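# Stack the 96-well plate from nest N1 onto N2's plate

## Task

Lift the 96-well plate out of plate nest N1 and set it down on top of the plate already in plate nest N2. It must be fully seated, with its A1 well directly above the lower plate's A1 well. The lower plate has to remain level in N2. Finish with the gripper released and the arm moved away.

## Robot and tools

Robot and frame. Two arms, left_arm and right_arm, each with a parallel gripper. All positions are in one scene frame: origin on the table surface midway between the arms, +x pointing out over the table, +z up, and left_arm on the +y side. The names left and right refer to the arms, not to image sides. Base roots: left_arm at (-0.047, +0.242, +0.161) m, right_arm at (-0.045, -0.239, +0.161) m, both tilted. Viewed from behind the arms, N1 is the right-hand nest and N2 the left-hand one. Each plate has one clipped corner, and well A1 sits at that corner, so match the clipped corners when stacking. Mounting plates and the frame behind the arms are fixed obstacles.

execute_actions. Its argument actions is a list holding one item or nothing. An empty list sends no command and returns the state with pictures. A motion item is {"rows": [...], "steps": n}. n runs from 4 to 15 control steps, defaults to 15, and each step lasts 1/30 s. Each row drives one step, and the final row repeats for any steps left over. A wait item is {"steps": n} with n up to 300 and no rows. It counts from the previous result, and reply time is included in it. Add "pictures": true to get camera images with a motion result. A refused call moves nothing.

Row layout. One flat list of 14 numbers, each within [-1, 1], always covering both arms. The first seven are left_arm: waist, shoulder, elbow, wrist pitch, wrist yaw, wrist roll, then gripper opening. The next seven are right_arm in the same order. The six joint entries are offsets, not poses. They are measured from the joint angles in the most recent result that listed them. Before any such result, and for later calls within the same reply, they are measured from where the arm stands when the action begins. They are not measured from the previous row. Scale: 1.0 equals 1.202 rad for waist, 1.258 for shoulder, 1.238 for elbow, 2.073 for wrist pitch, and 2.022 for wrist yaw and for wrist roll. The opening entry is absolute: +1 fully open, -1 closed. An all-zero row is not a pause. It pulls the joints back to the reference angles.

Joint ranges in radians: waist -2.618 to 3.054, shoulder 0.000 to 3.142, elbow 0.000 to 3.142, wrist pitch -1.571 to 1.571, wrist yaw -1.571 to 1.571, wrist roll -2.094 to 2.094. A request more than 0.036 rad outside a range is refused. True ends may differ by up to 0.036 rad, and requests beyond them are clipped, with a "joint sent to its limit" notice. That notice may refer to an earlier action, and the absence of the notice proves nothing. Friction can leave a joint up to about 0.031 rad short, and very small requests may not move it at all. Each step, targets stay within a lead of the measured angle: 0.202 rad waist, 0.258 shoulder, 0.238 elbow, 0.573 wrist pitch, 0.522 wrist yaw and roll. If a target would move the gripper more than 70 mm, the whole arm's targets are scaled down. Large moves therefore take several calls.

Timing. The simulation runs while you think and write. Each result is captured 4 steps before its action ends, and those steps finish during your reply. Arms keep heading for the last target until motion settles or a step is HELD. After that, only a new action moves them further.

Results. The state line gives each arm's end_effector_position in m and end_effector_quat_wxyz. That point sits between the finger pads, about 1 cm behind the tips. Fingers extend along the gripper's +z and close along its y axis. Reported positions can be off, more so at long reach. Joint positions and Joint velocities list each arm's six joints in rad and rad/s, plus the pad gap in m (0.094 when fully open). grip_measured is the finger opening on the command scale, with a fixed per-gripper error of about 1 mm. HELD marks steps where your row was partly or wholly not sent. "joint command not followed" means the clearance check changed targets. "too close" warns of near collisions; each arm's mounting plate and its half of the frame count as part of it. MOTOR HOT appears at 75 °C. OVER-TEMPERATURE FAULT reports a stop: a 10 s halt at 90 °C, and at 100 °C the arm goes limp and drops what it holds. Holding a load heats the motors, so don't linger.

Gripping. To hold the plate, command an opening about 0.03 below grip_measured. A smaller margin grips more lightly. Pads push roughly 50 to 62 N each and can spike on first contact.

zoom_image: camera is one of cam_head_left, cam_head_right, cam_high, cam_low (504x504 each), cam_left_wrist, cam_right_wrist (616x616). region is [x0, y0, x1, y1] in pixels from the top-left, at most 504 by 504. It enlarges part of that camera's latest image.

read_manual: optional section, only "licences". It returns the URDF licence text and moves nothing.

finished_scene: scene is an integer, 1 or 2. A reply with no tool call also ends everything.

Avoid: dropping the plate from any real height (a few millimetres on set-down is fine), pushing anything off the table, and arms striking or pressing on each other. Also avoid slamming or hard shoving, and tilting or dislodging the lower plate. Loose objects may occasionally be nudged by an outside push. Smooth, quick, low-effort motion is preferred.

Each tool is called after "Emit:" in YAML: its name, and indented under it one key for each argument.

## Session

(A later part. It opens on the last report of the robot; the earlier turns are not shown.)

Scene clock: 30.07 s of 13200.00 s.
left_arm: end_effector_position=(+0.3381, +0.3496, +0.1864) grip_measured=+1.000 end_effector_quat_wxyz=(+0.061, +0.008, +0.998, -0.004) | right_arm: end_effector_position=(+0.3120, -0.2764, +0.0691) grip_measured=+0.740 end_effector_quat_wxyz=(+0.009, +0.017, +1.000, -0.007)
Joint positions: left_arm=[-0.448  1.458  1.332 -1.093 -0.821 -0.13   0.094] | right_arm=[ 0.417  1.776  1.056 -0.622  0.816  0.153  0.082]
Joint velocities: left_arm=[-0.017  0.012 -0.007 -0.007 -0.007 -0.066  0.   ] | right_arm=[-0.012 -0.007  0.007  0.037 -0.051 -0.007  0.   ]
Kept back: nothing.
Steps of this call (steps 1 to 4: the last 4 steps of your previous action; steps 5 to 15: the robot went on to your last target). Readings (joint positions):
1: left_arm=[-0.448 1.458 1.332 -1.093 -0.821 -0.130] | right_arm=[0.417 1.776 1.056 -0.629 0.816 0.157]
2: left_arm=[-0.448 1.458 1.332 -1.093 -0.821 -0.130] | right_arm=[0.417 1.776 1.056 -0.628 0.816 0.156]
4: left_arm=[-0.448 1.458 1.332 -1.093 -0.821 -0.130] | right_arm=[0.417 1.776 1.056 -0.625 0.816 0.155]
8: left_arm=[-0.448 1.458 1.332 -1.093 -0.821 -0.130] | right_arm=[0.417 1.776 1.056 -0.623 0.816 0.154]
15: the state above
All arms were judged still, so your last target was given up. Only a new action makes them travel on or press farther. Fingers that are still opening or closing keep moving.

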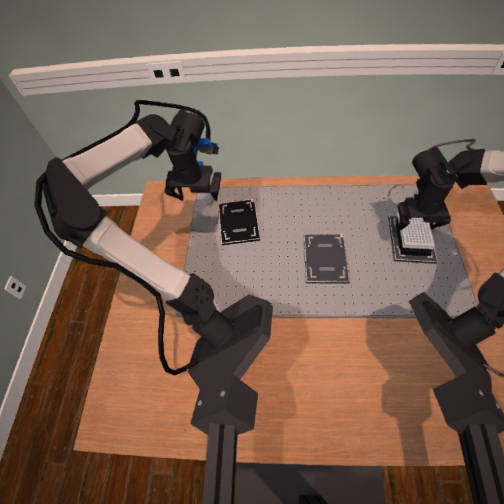

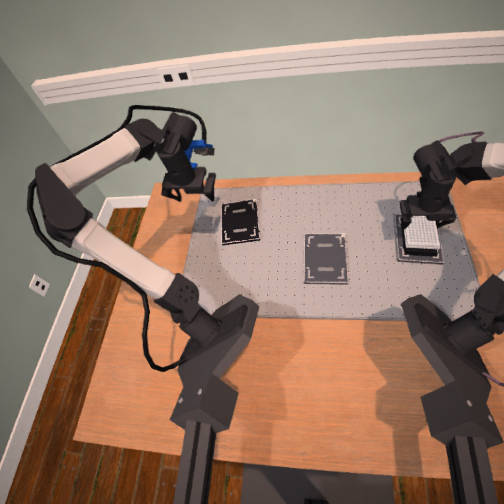

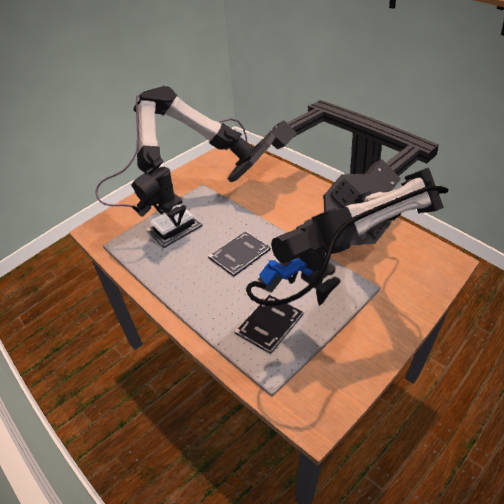

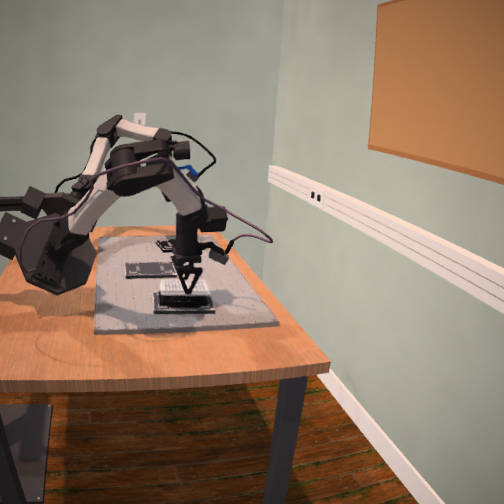

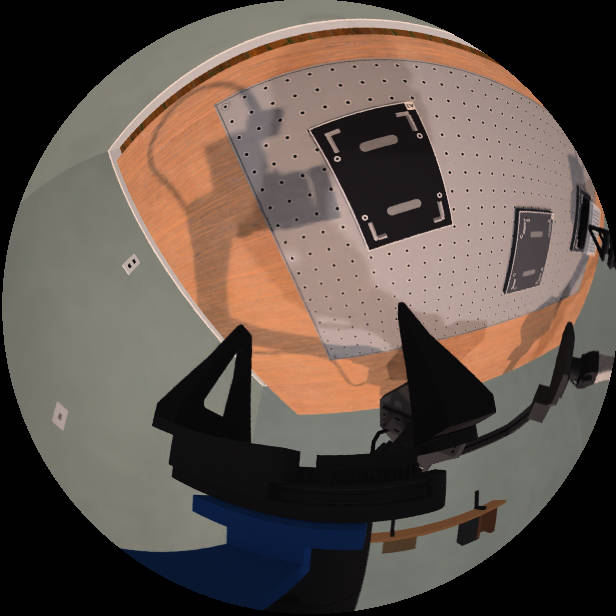

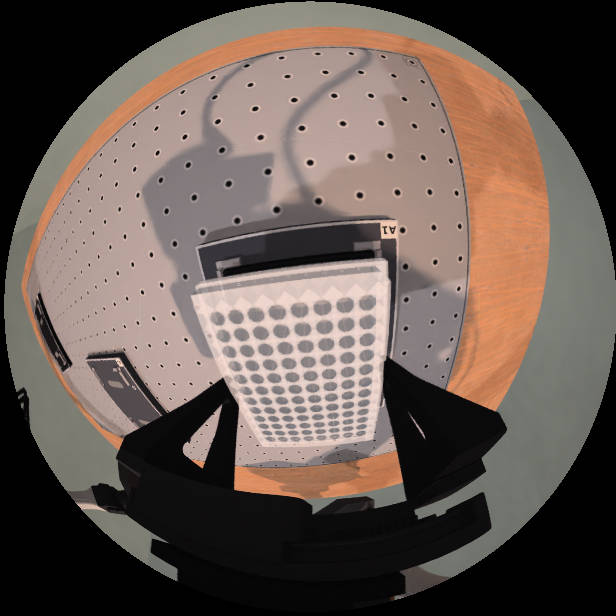

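Emit:
execute_actions:
  actions:
    - {"rows":[[0,0,0,0,0,0,1,-0.027,0.02,-0.028,0.015,0,-0.02,0.7]],"steps":15}

Emit:
execute_actions:
  actions:
    - {"steps":15}
  pictures: true

Emit:
zoom_image:
  camera: "cam_low"
  region: [130,250,250,330]

Scene clock: 30.57 s of 13200.00 s.
left_arm: end_effector_position=(+0.3381, +0.3496, +0.1864) grip_measured=+1.000 end_effector_quat_wxyz=(+0.061, +0.008, +0.998, -0.004) | right_arm: end_effector_position=(+0.3122, -0.2801, +0.0620) grip_measured=+0.740 end_effector_quat_wxyz=(+0.005, +0.013, +1.000, -0.011)
Joint positions: left_arm=[-0.448  1.458  1.332 -1.093 -0.821 -0.13   0.094] | right_arm=[ 0.395  1.786  1.056 -0.603  0.816  0.125  0.082]
Joint velocities: left_arm=[ 0.007 -0.002  0.022 -0.007 -0.022  0.007  0.   ] | right_arm=[-0.012 -0.007  0.022 -0.007 -0.007 -0.066 -0.   ]
Steps of this call (steps 1 to 4: nothing new was sent; steps 5 to 15: the first 11 steps of this action). Readings (joint positions):
5: left_arm=[-0.448 1.458 1.332 -1.093 -0.821 -0.130] | right_arm=[0.415 1.777 1.056 -0.620 0.816 0.149]
6: left_arm=[-0.448 1.458 1.332 -1.093 -0.821 -0.130] | right_arm=[0.411 1.778 1.056 -0.615 0.816 0.143]
8: left_arm=[-0.448 1.458 1.332 -1.093 -0.821 -0.130] | right_arm=[0.401 1.783 1.056 -0.609 0.816 0.135]
12: left_arm=[-0.448 1.458 1.332 -1.093 -0.821 -0.130] | right_arm=[0.395 1.786 1.056 -0.605 0.816 0.127]
15: the state above

Scene clock: 31.07 s of 13200.00 s.
left_arm: end_effector_position=(+0.3381, +0.3496, +0.1864) grip_measured=+1.000 end_effector_quat_wxyz=(+0.061, +0.008, +0.998, -0.004) | right_arm: end_effector_position=(+0.3126, -0.2800, +0.0620) grip_measured=+0.740 end_effector_quat_wxyz=(+0.005, +0.012, +1.000, -0.011)
Joint positions: left_arm=[-0.448  1.458  1.332 -1.093 -0.821 -0.13   0.094] | right_arm=[ 0.395  1.786  1.056 -0.601  0.816  0.122  0.082]
Joint velocities: left_arm=[ 0.012 -0.007 -0.012 -0.037  0.037 -0.037  0.   ] | right_arm=[-0.002 -0.007  0.002 -0.022 -0.022 -0.066 -0.001]
Kept back: nothing.
Steps of this call (steps 1 to 4: the last 4 steps of your previous action; steps 5 to 15: the robot went on to your last target). Readings (joint positions):
1: left_arm=[-0.448 1.458 1.332 -1.093 -0.821 -0.130] | right_arm=[0.395 1.786 1.056 -0.602 0.816 0.124]
2: left_arm=[-0.448 1.458 1.332 -1.093 -0.821 -0.130] | right_arm=[0.395 1.786 1.056 -0.602 0.816 0.124]
4: left_arm=[-0.448 1.458 1.332 -1.093 -0.821 -0.130] | right_arm=[0.395 1.786 1.056 -0.602 0.816 0.123]
8: left_arm=[-0.448 1.458 1.332 -1.093 -0.821 -0.130] | right_arm=[0.395 1.786 1.056 -0.601 0.816 0.122]
15: the state above
All arms were judged still, so your last target was given up. Only a new action makes them travel on or press farther. Fingers that are still opening or closing keep moving.

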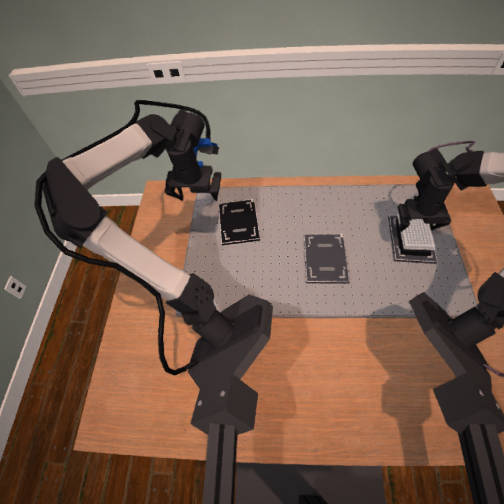

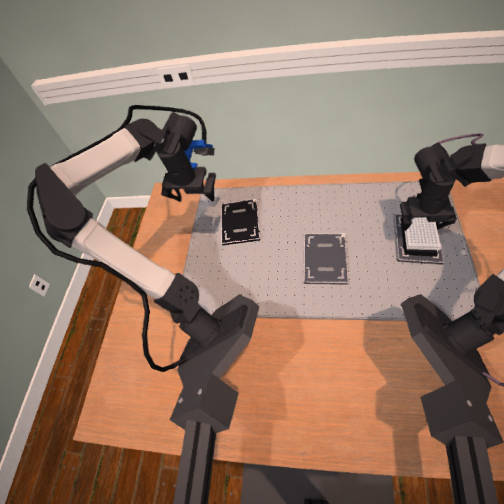

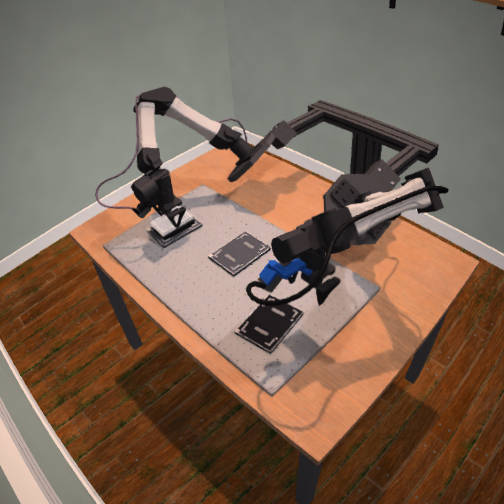

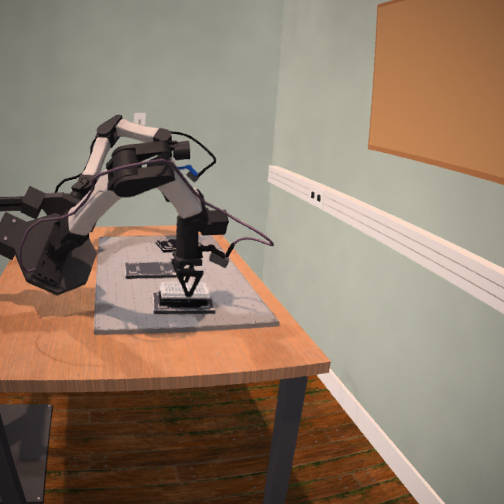

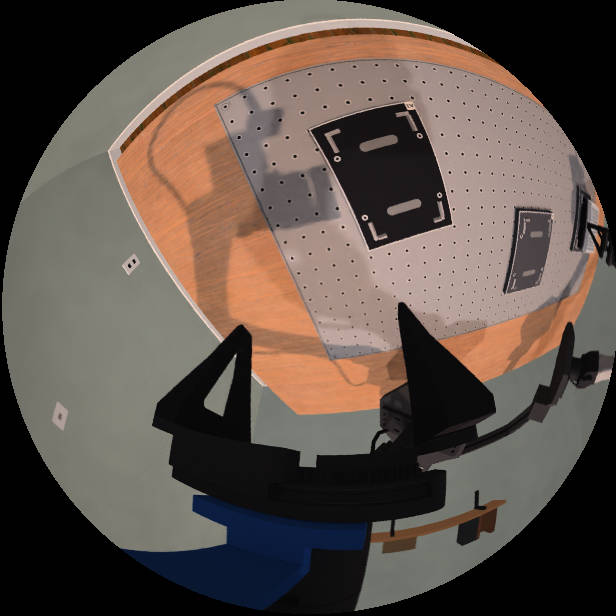

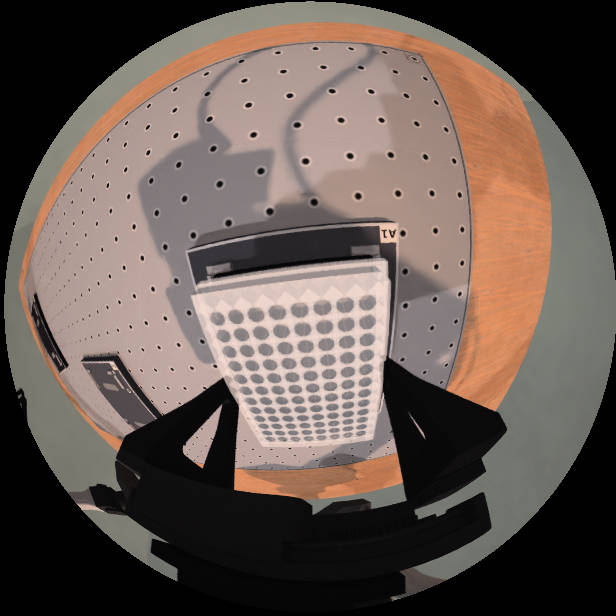

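Region (130, 250, 250, 330) of cam_low's 504x504 image, scaled by 4.200, with more detail than that image has.

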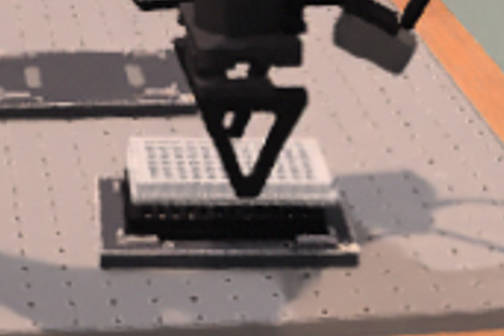

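Need ~4 mm back and +3 mm y; q2+ alone does that.

Emit:
execute_actions:
  actions:
    - {"rows":[[0,0,0,0,0,0,1,0,0.022,0,0,0,0,0.7]],"steps":15}

Emit:
execute_actions:
  actions:
    - {"steps":10}
  pictures: true

Emit:
zoom_image:
  camera: "cam_low"
  region: [130,250,250,330]

Scene clock: 31.57 s of 13200.00 s.
left_arm: end_effector_position=(+0.3381, +0.3496, +0.1864) grip_measured=+1.000 end_effector_quat_wxyz=(+0.061, +0.008, +0.998, -0.004) | right_arm: end_effector_position=(+0.3106, -0.2773, +0.0592) grip_measured=+0.740 end_effector_quat_wxyz=(+0.001, +0.007, +1.000, -0.011)
Joint positions: left_arm=[-0.448  1.458  1.332 -1.093 -0.821 -0.13   0.094] | right_arm=[ 0.395  1.799  1.056 -0.601  0.816  0.122  0.082]
Joint velocities: left_arm=[ 0.002 -0.007  0.017  0.007 -0.007 -0.022  0.   ] | right_arm=[-0.007  0.002 -0.007  0.007 -0.037  0.022 -0.001]
Steps of this call (steps 1 to 4: nothing new was sent; steps 5 to 15: the first 11 steps of this action). Readings (joint positions):
5: left_arm=[-0.448 1.458 1.332 -1.093 -0.821 -0.130] | right_arm=[0.395 1.787 1.056 -0.601 0.816 0.122]
6: left_arm=[-0.448 1.458 1.332 -1.093 -0.821 -0.130] | right_arm=[0.395 1.789 1.056 -0.601 0.816 0.122]
8: left_arm=[-0.448 1.458 1.332 -1.093 -0.821 -0.130] | right_arm=[0.395 1.795 1.056 -0.601 0.816 0.122]
12: left_arm=[-0.448 1.458 1.332 -1.093 -0.821 -0.130] | right_arm=[0.395 1.799 1.056 -0.601 0.816 0.122]
15: the state above

Scene clock: 31.90 s of 13200.00 s.
left_arm: end_effector_position=(+0.3381, +0.3496, +0.1864) grip_measured=+1.000 end_effector_quat_wxyz=(+0.061, +0.008, +0.998, -0.004) | right_arm: end_effector_position=(+0.3106, -0.2773, +0.0592) grip_measured=+0.740 end_effector_quat_wxyz=(+0.001, +0.007, +1.000, -0.011)
Joint positions: left_arm=[-0.448  1.458  1.332 -1.093 -0.821 -0.13   0.094] | right_arm=[ 0.395  1.799  1.056 -0.601  0.816  0.122  0.082]
Joint velocities: left_arm=[-0.007  0.012  0.002  0.007 -0.007 -0.007  0.   ] | right_arm=[-0.007  0.012 -0.017 -0.022 -0.022 -0.007 -0.001]
Kept back: nothing.
Steps of this call (steps 1 to 4: the last 4 steps of your previous action; steps 5 to 10: the robot went on to your last target). Readings (joint positions):
1: left_arm=[-0.448 1.458 1.332 -1.093 -0.821 -0.130] | right_arm=[0.395 1.799 1.056 -0.601 0.816 0.122]
2: left_arm=[-0.448 1.458 1.332 -1.093 -0.821 -0.130] | right_arm=[0.395 1.799 1.056 -0.601 0.816 0.122]
4: left_arm=[-0.448 1.458 1.332 -1.093 -0.821 -0.130] | right_arm=[0.395 1.799 1.056 -0.601 0.816 0.122]
8: left_arm=[-0.448 1.458 1.332 -1.093 -0.821 -0.130] | right_arm=[0.395 1.799 1.056 -0.601 0.816 0.122]
10: the state above

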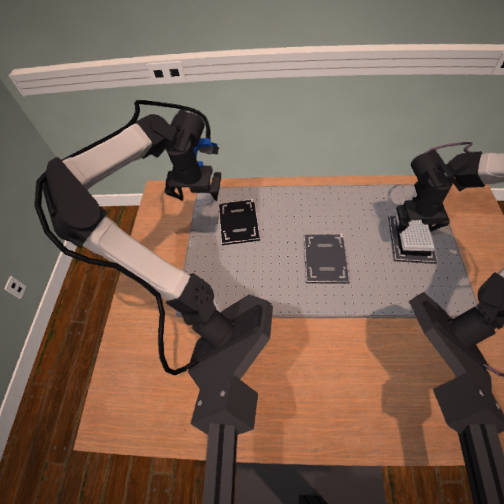

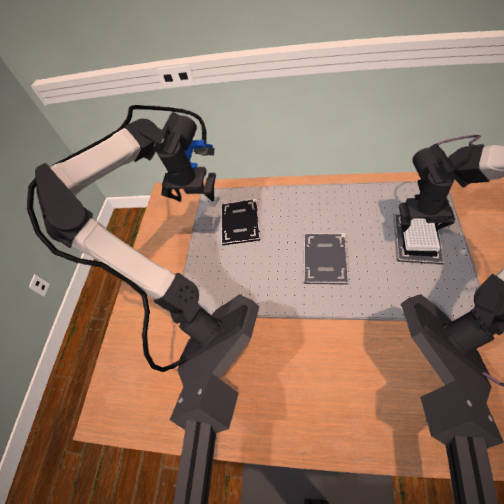

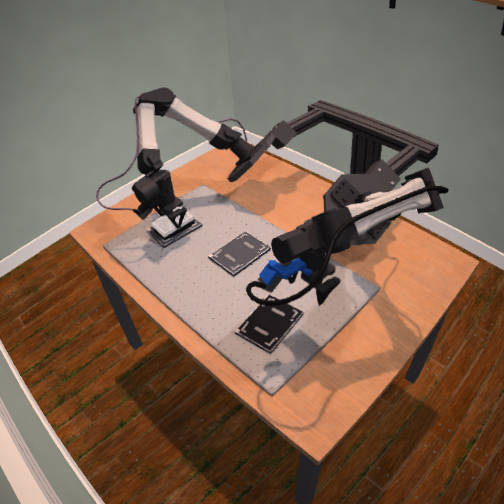

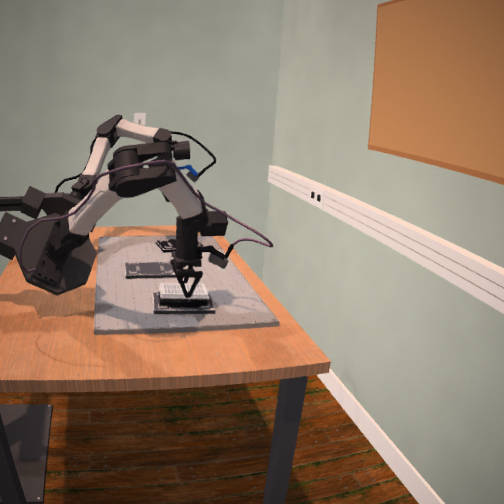

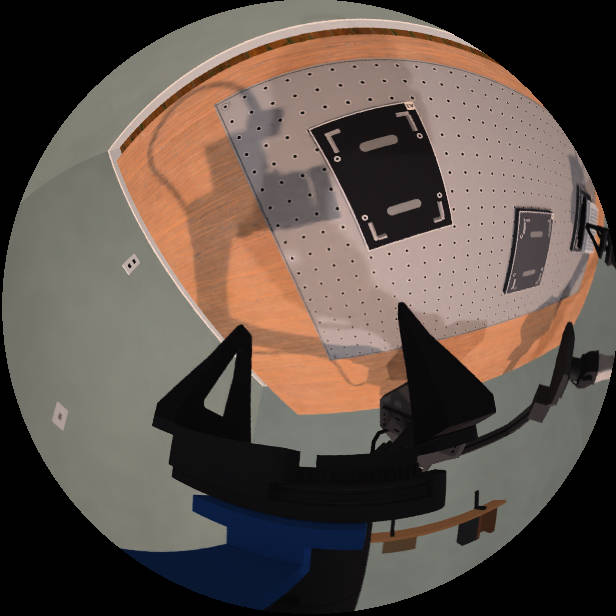

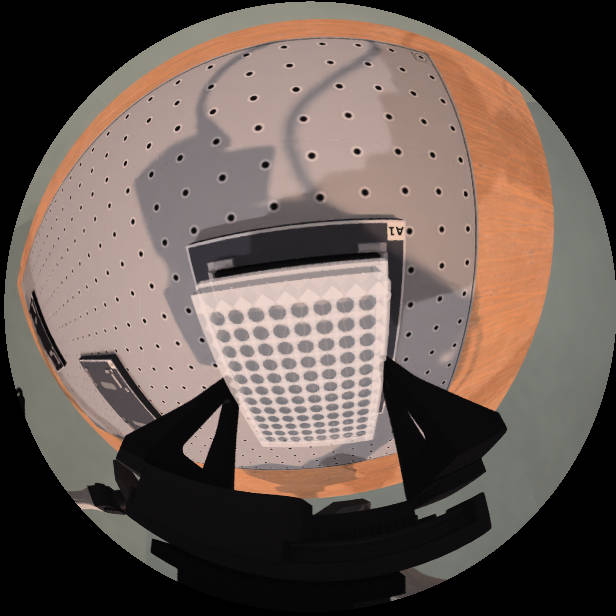

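Region (130, 250, 250, 330) of cam_low's 504x504 image, scaled by 4.200, with more detail than that image has.

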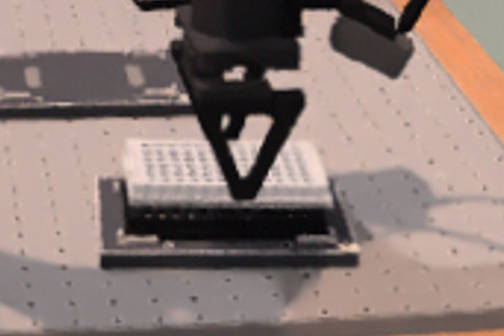

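Emit:
execute_actions:
  actions:
    - {"rows":[[0,0,0,0,0,0,1,-0.018,0.021,0,0,0,0.01,0.7]],"steps":15}

Emit:
execute_actions:
  actions:
    - {"steps":10}
  pictures: true

Emit:
zoom_image:
  camera: "cam_low"
  region: [130,250,250,330]

Scene clock: 32.40 s of 13200.00 s.
left_arm: end_effector_position=(+0.3381, +0.3496, +0.1864) grip_measured=+1.000 end_effector_quat_wxyz=(+0.061, +0.008, +0.998, -0.004) | right_arm: end_effector_position=(+0.3082, -0.2775, +0.0549) grip_measured=+0.740 end_effector_quat_wxyz=(-0.006, +0.011, +1.000, -0.013)
Joint positions: left_arm=[-0.448  1.458  1.332 -1.093 -0.821 -0.13   0.094] | right_arm=[ 0.386  1.81   1.056 -0.601  0.816  0.132  0.082]
Joint velocities: left_arm=[ 0.012 -0.007 -0.012  0.007 -0.037  0.051  0.   ] | right_arm=[ 0.012  0.002 -0.012 -0.022 -0.007 -0.037 -0.001]
Steps of this call (steps 1 to 4: the robot went on to your last target; steps 5 to 15: the first 11 steps of this action). Readings (joint positions):
5: left_arm=[-0.448 1.458 1.332 -1.093 -0.821 -0.130] | right_arm=[0.394 1.800 1.056 -0.601 0.816 0.124]
6: left_arm=[-0.448 1.458 1.332 -1.093 -0.821 -0.130] | right_arm=[0.392 1.802 1.056 -0.601 0.816 0.125]
8: left_arm=[-0.448 1.458 1.332 -1.093 -0.821 -0.130] | right_arm=[0.388 1.807 1.056 -0.601 0.816 0.128]
12: left_arm=[-0.448 1.458 1.332 -1.093 -0.821 -0.130] | right_arm=[0.386 1.810 1.056 -0.601 0.816 0.131]
15: the state above

Scene clock: 32.73 s of 13200.00 s.
left_arm: end_effector_position=(+0.3381, +0.3496, +0.1864) grip_measured=+1.000 end_effector_quat_wxyz=(+0.061, +0.008, +0.998, -0.004) | right_arm: end_effector_position=(+0.3082, -0.2775, +0.0549) grip_measured=+0.740 end_effector_quat_wxyz=(-0.006, +0.011, +1.000, -0.013)
Joint positions: left_arm=[-0.448  1.458  1.332 -1.093 -0.821 -0.13   0.094] | right_arm=[ 0.386  1.81   1.056 -0.601  0.816  0.132  0.082]
Joint velocities: left_arm=[-0.017 -0.012 -0.002 -0.007  0.007 -0.007  0.   ] | right_arm=[ 0.002 -0.007 -0.012 -0.022 -0.022  0.007 -0.   ]
Kept back: nothing.
Steps of this call (steps 1 to 4: the last 4 steps of your previous action; steps 5 to 10: the robot went on to your last target). Readings (joint positions):
1: left_arm=[-0.448 1.458 1.332 -1.093 -0.821 -0.130] | right_arm=[0.386 1.810 1.056 -0.601 0.816 0.132]
2: left_arm=[-0.448 1.458 1.332 -1.093 -0.821 -0.130] | right_arm=[0.386 1.810 1.056 -0.601 0.816 0.132]
4: left_arm=[-0.448 1.458 1.332 -1.093 -0.821 -0.130] | right_arm=[0.386 1.810 1.056 -0.601 0.816 0.132]
8: left_arm=[-0.448 1.458 1.332 -1.093 -0.821 -0.130] | right_arm=[0.386 1.810 1.056 -0.601 0.816 0.132]
10: the state above

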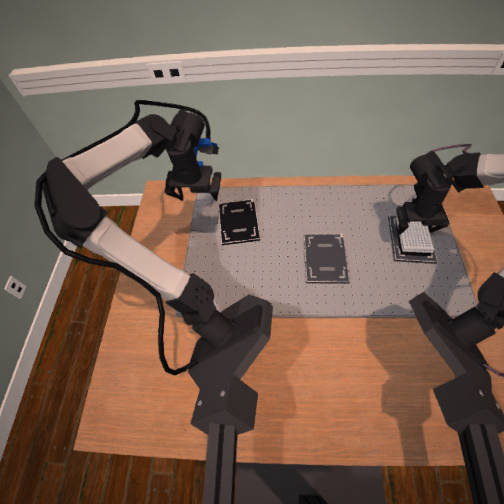

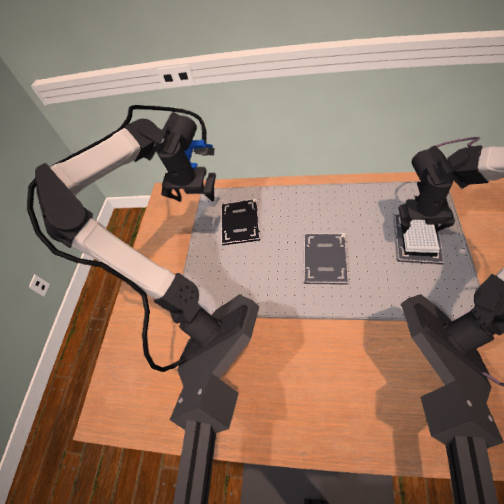

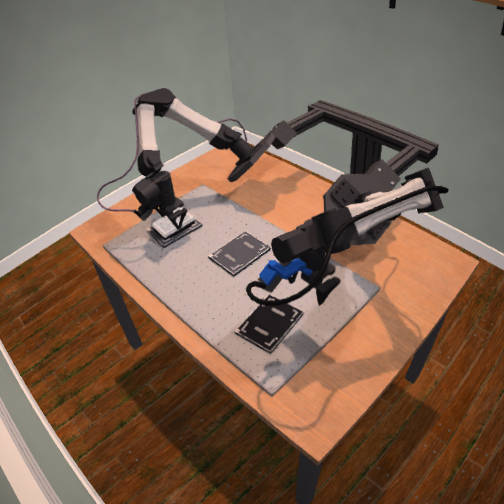

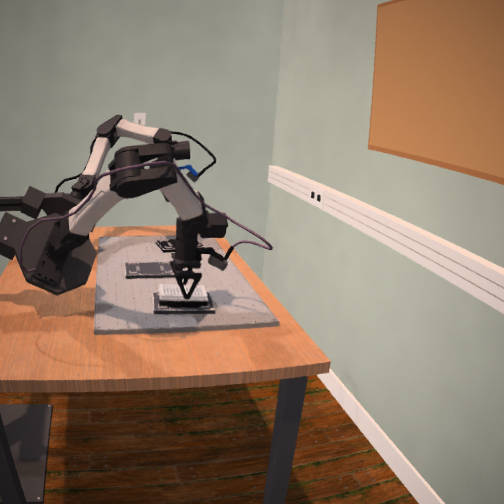

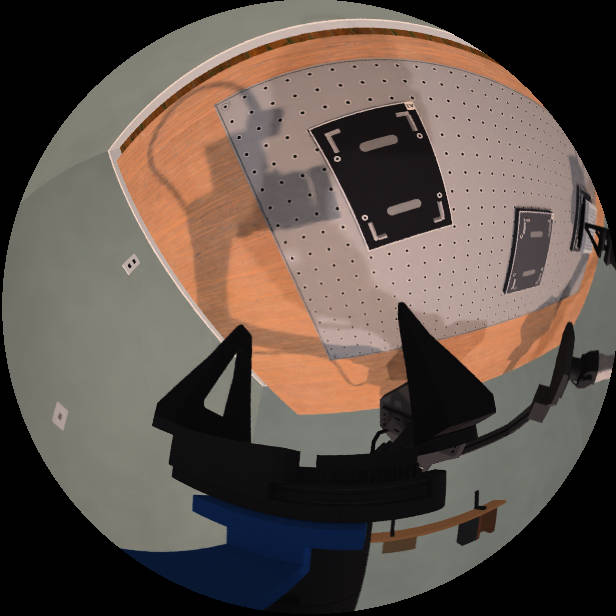

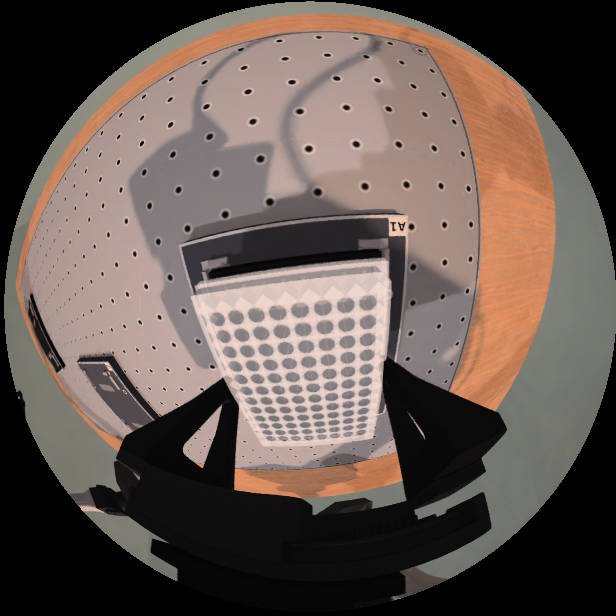

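Region (130, 250, 250, 330) of cam_low's 504x504 image, scaled by 4.200, with more detail than that image has.

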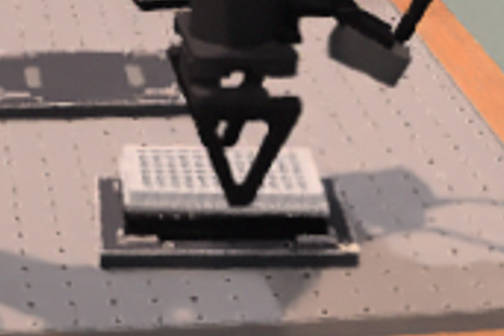

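Still a gap; descend straight again.

Emit:
execute_actions:
  actions:
    - {"rows":[[0,0,0,0,0,0,1,-0.018,0.021,0,0.013,0,-0.008,0.7]],"steps":15}

Emit:
execute_actions:
  actions:
    - {"steps":10}
  pictures: true

Emit:
zoom_image:
  camera: "cam_low"
  region: [130,250,250,330]

Scene clock: 33.27 s of 13200.00 s.
left_arm: end_effector_position=(+0.3381, +0.3496, +0.1864) grip_measured=+1.000 end_effector_quat_wxyz=(+0.061, +0.008, +0.998, -0.004) | right_arm: end_effector_position=(+0.3083, -0.2774, +0.0532) grip_measured=+0.740 end_effector_quat_wxyz=(-0.007, +0.010, +1.000, -0.013)
Joint positions: left_arm=[-0.448  1.458  1.332 -1.093 -0.821 -0.13   0.094] | right_arm=[ 0.382  1.815  1.056 -0.595  0.816  0.127  0.082]
Joint velocities: left_arm=[-0.017 -0.002  0.022 -0.022 -0.081 -0.037  0.   ] | right_arm=[-0.007 -0.007  0.017 -0.022 -0.007 -0.022 -0.   ]
Steps of this call (steps 1 to 5: the robot went on to your last target; steps 6 to 16: the first 11 steps of this action). Readings (joint positions):
6: left_arm=[-0.448 1.458 1.332 -1.093 -0.821 -0.130] | right_arm=[0.385 1.811 1.056 -0.600 0.816 0.131]
7: left_arm=[-0.448 1.458 1.332 -1.093 -0.821 -0.130] | right_arm=[0.384 1.813 1.056 -0.597 0.816 0.130]
9: left_arm=[-0.448 1.458 1.332 -1.093 -0.821 -0.130] | right_arm=[0.382 1.815 1.056 -0.595 0.816 0.128]
13: left_arm=[-0.448 1.458 1.332 -1.093 -0.821 -0.130] | right_arm=[0.382 1.815 1.056 -0.595 0.816 0.127]
16: the state above

Scene clock: 33.60 s of 13200.00 s.
left_arm: end_effector_position=(+0.3381, +0.3496, +0.1864) grip_measured=+1.000 end_effector_quat_wxyz=(+0.061, +0.008, +0.998, -0.004) | right_arm: end_effector_position=(+0.3084, -0.2774, +0.0532) grip_measured=+0.740 end_effector_quat_wxyz=(-0.006, +0.010, +1.000, -0.013)
Joint positions: left_arm=[-0.448  1.458  1.332 -1.093 -0.821 -0.13   0.094] | right_arm=[ 0.382  1.815  1.056 -0.595  0.816  0.126  0.082]
Joint velocities: left_arm=[-0.012  0.002  0.002 -0.007 -0.022  0.081  0.   ] | right_arm=[-0.017 -0.012 -0.017 -0.007  0.007  0.007  0.001]
Kept back: nothing.
Steps of this call (steps 1 to 4: the last 4 steps of your previous action; steps 5 to 10: the robot went on to your last target). Readings (joint positions):
1: left_arm=[-0.448 1.458 1.332 -1.093 -0.821 -0.130] | right_arm=[0.382 1.815 1.056 -0.595 0.816 0.127]
2: left_arm=[-0.448 1.458 1.332 -1.093 -0.821 -0.130] | right_arm=[0.382 1.815 1.056 -0.595 0.816 0.127]
4: left_arm=[-0.448 1.458 1.332 -1.093 -0.821 -0.130] | right_arm=[0.382 1.815 1.056 -0.595 0.816 0.127]
8: left_arm=[-0.448 1.458 1.332 -1.093 -0.821 -0.130] | right_arm=[0.382 1.815 1.056 -0.595 0.816 0.126]
10: the state above

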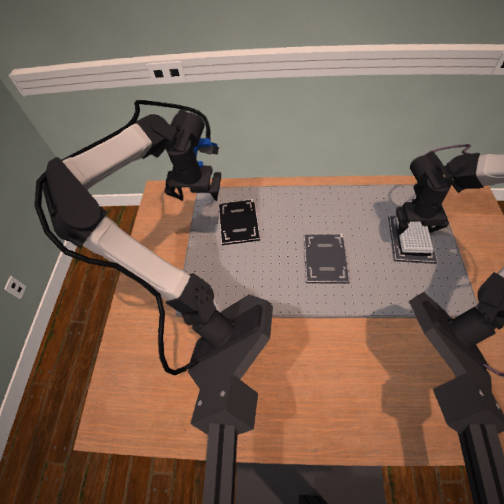

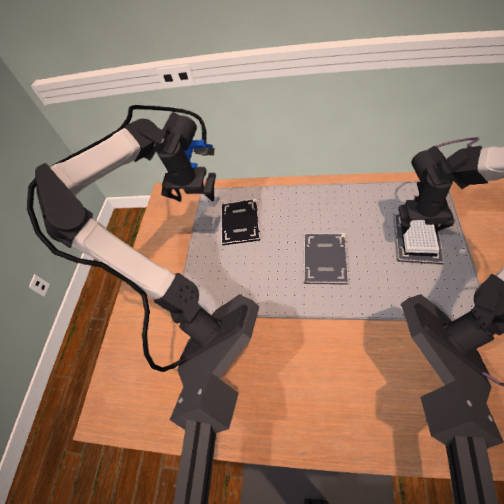

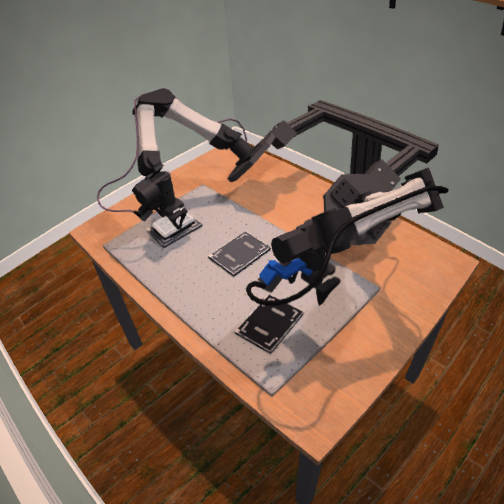

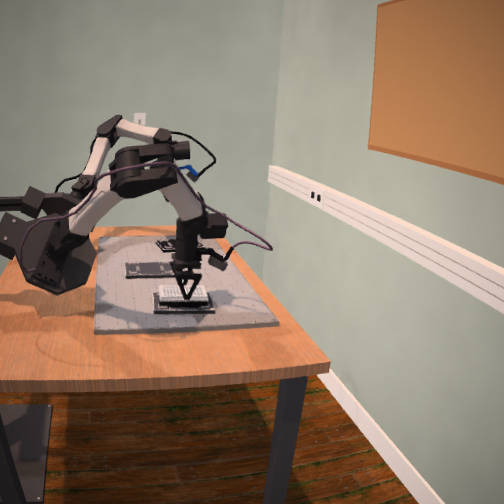

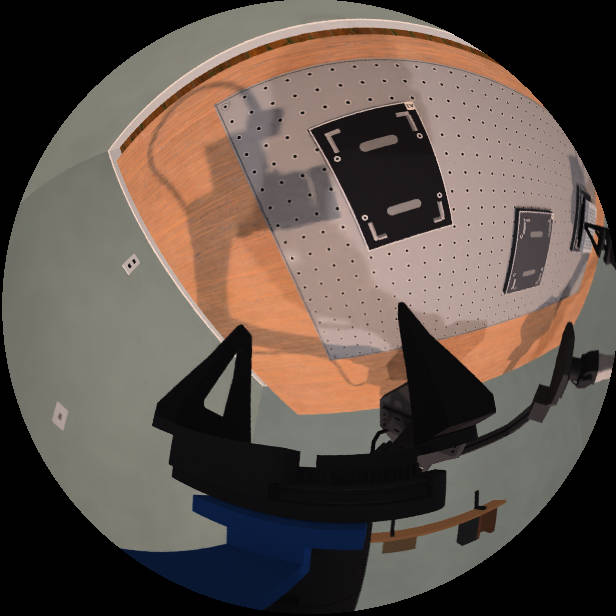

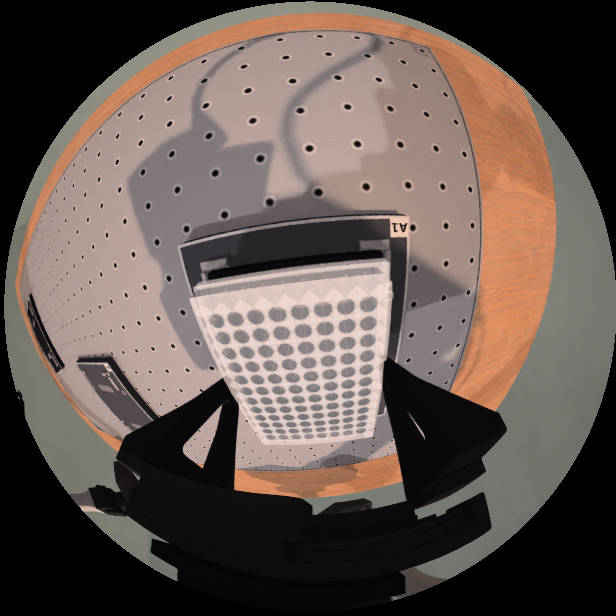

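Region (130, 250, 250, 330) of cam_low's 504x504 image, scaled by 4.200, with more detail than that image has.

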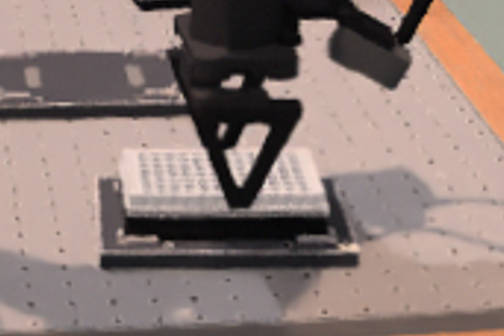

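Contact. Release and look.

Emit:
execute_actions:
  actions:
    - {"rows":[[0,0,0,0,0,0,1,0,0,0,0,0,0,1]],"steps":15}

Emit:
execute_actions:
  actions:
    - {"rows":[[0,0,0,0,0,0,1,0.06,-0.075,0.04,-0.065,0,0.04,1]],"steps":15}

Emit:
execute_actions:
  actions:
    - {"steps":10}
  pictures: true

Emit:
zoom_image:
  camera: "cam_low"
  region: [130,250,250,330]

Emit:
zoom_image:
  camera: "cam_head_right"
  region: [370,190,470,280]

Scene clock: 34.13 s of 13200.00 s.
left_arm: end_effector_position=(+0.3381, +0.3496, +0.1864) grip_measured=+1.000 end_effector_quat_wxyz=(+0.061, +0.008, +0.998, -0.004) | right_arm: end_effector_position=(+0.3084, -0.2774, +0.0532) grip_measured=+1.000 end_effector_quat_wxyz=(-0.006, +0.010, +1.000, -0.013)
Joint positions: left_arm=[-0.448  1.458  1.332 -1.093 -0.821 -0.13   0.094] | right_arm=[ 0.382  1.815  1.056 -0.595  0.816  0.126  0.094]
Joint velocities: left_arm=[ 0.017  0.007  0.002 -0.022  0.022  0.037  0.   ] | right_arm=[-0.007 -0.002 -0.002  0.037  0.066  0.007  0.   ]
Steps of this call (steps 1 to 5: the robot went on to your last target; steps 6 to 16: the first 11 steps of this action). Readings (joint positions):
6: left_arm=[-0.448 1.458 1.332 -1.093 -0.821 -0.130] | right_arm=[0.382 1.815 1.056 -0.595 0.816 0.126]
7: left_arm=[-0.448 1.458 1.332 -1.093 -0.821 -0.130] | right_arm=[0.382 1.815 1.056 -0.595 0.816 0.126]
9: left_arm=[-0.448 1.458 1.332 -1.093 -0.821 -0.130] | right_arm=[0.382 1.815 1.056 -0.595 0.816 0.126]
13: left_arm=[-0.448 1.458 1.332 -1.093 -0.821 -0.130] | right_arm=[0.382 1.815 1.056 -0.595 0.816 0.126]
16: the state above

Scene clock: 34.63 s of 13200.00 s.
left_arm: end_effector_position=(+0.3381, +0.3496, +0.1864) grip_measured=+1.000 end_effector_quat_wxyz=(+0.061, +0.008, +0.998, -0.004) | right_arm: end_effector_position=(+0.3210, -0.2830, +0.0961) grip_measured=+1.000 end_effector_quat_wxyz=(+0.029, +0.028, +0.999, +0.001)
Joint positions: left_arm=[-0.448  1.458  1.332 -1.093 -0.821 -0.13   0.094] | right_arm=[ 0.458  1.717  1.093 -0.7    0.816  0.192  0.094]
Joint velocities: left_arm=[-0.002 -0.017  0.002 -0.007  0.007  0.022  0.   ] | right_arm=[-0.012 -0.002 -0.007 -0.11   0.022  0.095  0.   ]
Steps of this call (steps 1 to 4: the last 4 steps of your previous action; steps 5 to 15: the first 11 steps of this action, its rows measured from where the robot was after step 4). Readings (joint positions):
4: left_arm=[-0.448 1.458 1.332 -1.093 -0.821 -0.130] | right_arm=[0.382 1.815 1.056 -0.595 0.816 0.126]
5: left_arm=[-0.448 1.458 1.332 -1.093 -0.821 -0.130] | right_arm=[0.388 1.807 1.059 -0.609 0.816 0.137]
6: left_arm=[-0.448 1.458 1.332 -1.093 -0.821 -0.130] | right_arm=[0.401 1.791 1.061 -0.635 0.816 0.149]
8: left_arm=[-0.448 1.458 1.332 -1.093 -0.821 -0.130] | right_arm=[0.436 1.750 1.071 -0.670 0.816 0.167]
12: left_arm=[-0.448 1.458 1.332 -1.093 -0.821 -0.130] | right_arm=[0.458 1.717 1.093 -0.687 0.816 0.186]
15: the state above

Scene clock: 34.97 s of 13200.00 s.
left_arm: end_effector_position=(+0.3381, +0.3496, +0.1864) grip_measured=+1.000 end_effector_quat_wxyz=(+0.061, +0.008, +0.998, -0.004) | right_arm: end_effector_position=(+0.3186, -0.2833, +0.0960) grip_measured=+1.000 end_effector_quat_wxyz=(+0.025, +0.027, +0.999, +0.000)
Joint positions: left_arm=[-0.448  1.458  1.332 -1.093 -0.821 -0.13   0.094] | right_arm=[ 0.458  1.717  1.093 -0.713  0.816  0.198  0.094]
Joint velocities: left_arm=[ 0.007 -0.007  0.022  0.022 -0.066  0.037  0.   ] | right_arm=[-0.002 -0.012 -0.007 -0.037  0.037  0.022  0.   ]
Kept back: nothing.
Steps of this call (steps 1 to 4: the last 4 steps of your previous action; steps 5 to 10: the robot went on to your last target). Readings (joint positions):
1: left_arm=[-0.448 1.458 1.332 -1.093 -0.821 -0.130] | right_arm=[0.458 1.717 1.093 -0.702 0.816 0.193]
2: left_arm=[-0.448 1.458 1.332 -1.093 -0.821 -0.130] | right_arm=[0.458 1.717 1.093 -0.705 0.816 0.194]
4: left_arm=[-0.448 1.458 1.332 -1.093 -0.821 -0.130] | right_arm=[0.458 1.717 1.093 -0.709 0.816 0.196]
8: left_arm=[-0.448 1.458 1.332 -1.093 -0.821 -0.130] | right_arm=[0.458 1.717 1.093 -0.712 0.816 0.197]
10: the state above

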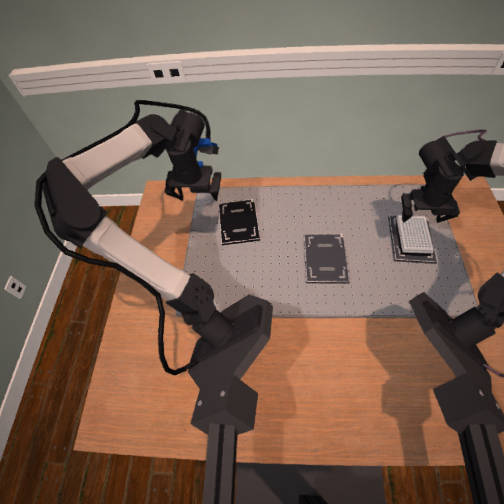

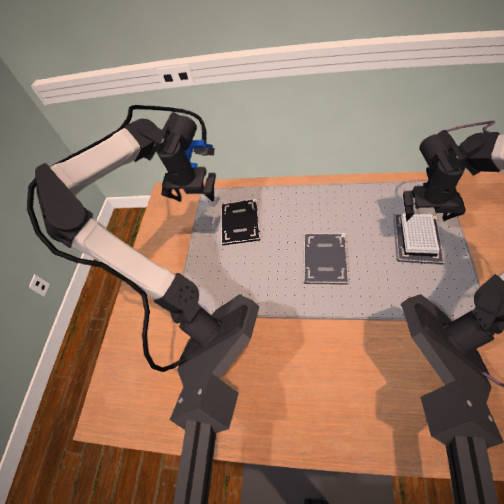

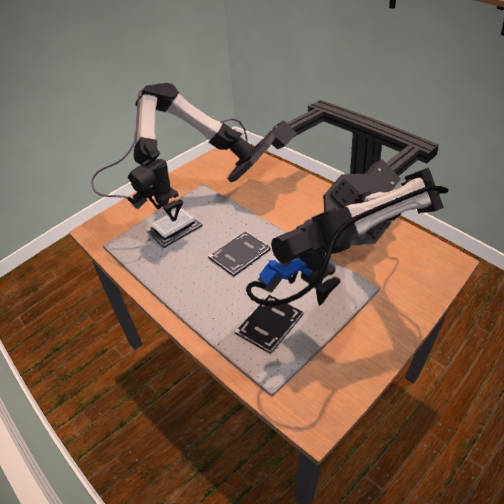

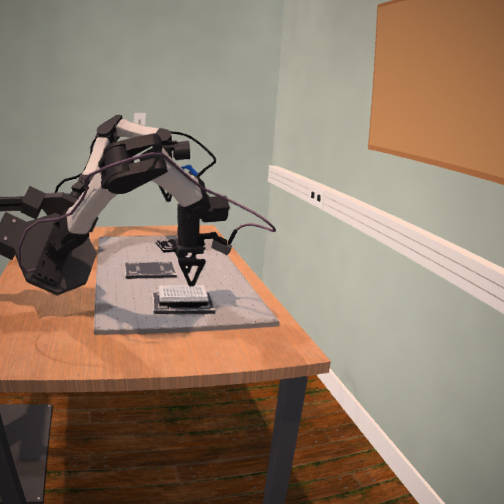

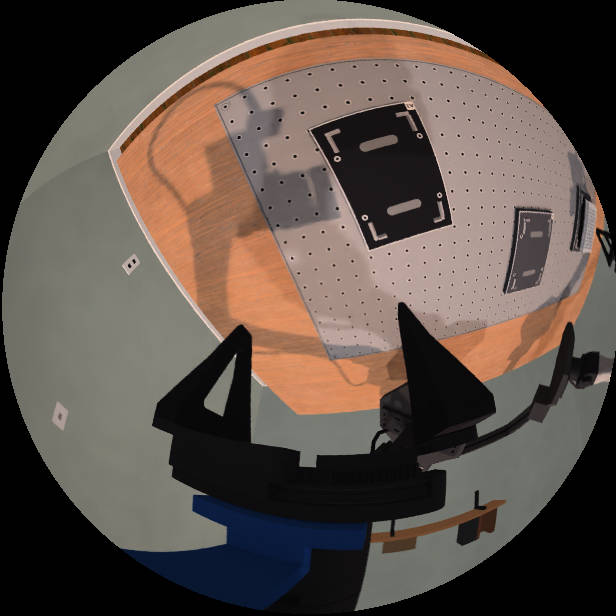

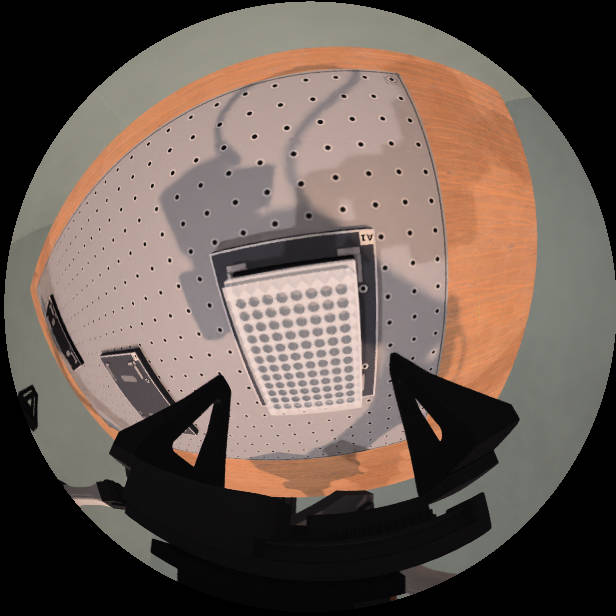

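Region (130, 250, 250, 330) of cam_low's 504x504 image, scaled by 4.200, with more detail than that image has.

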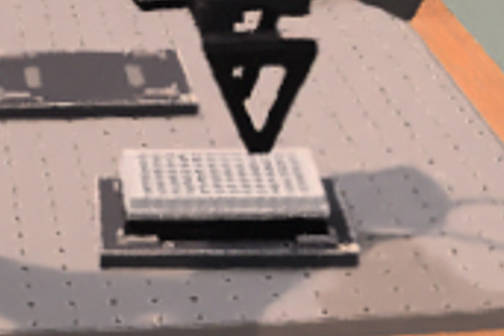

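Region (370, 190, 470, 280) of cam_head_right's 504x504 image, scaled by 5.040, with more detail than that image has; it fills the top 454 rows of this view, and the rest is white.

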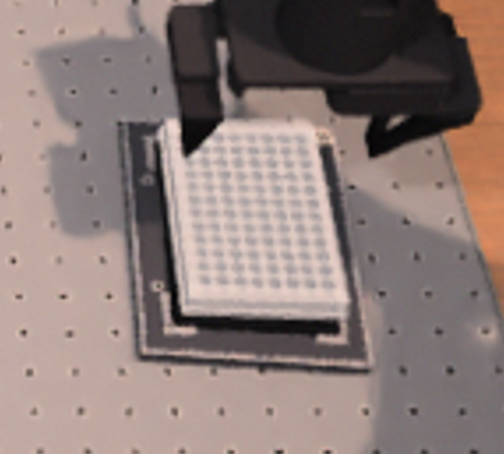

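Emit:
zoom_image:
  camera: "cam_low"
  region: [150,280,220,320]

Emit:
zoom_image:
  camera: "cam_high"
  region: [140,200,210,250]

Region (150, 280, 220, 320) of cam_low's 504x504 image, scaled by 7.200, with more detail than that image has; it fills the top 288 rows of this view, and the rest is white.

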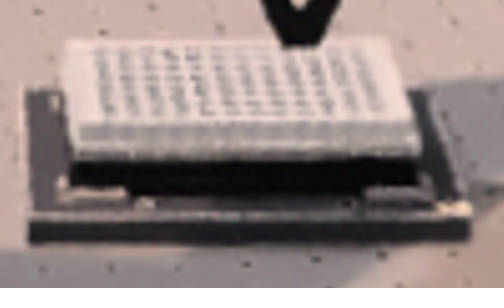

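Region (140, 200, 210, 250) of cam_high's 504x504 image, scaled by 7.200, with more detail than that image has; it fills the top 360 rows of this view, and the rest is white.

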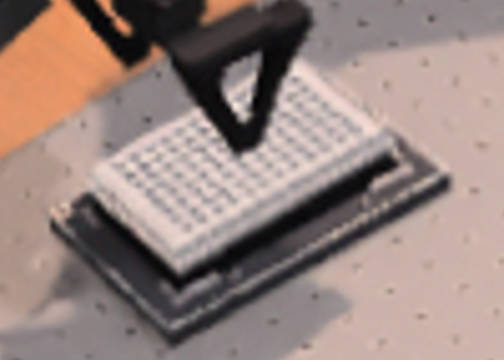

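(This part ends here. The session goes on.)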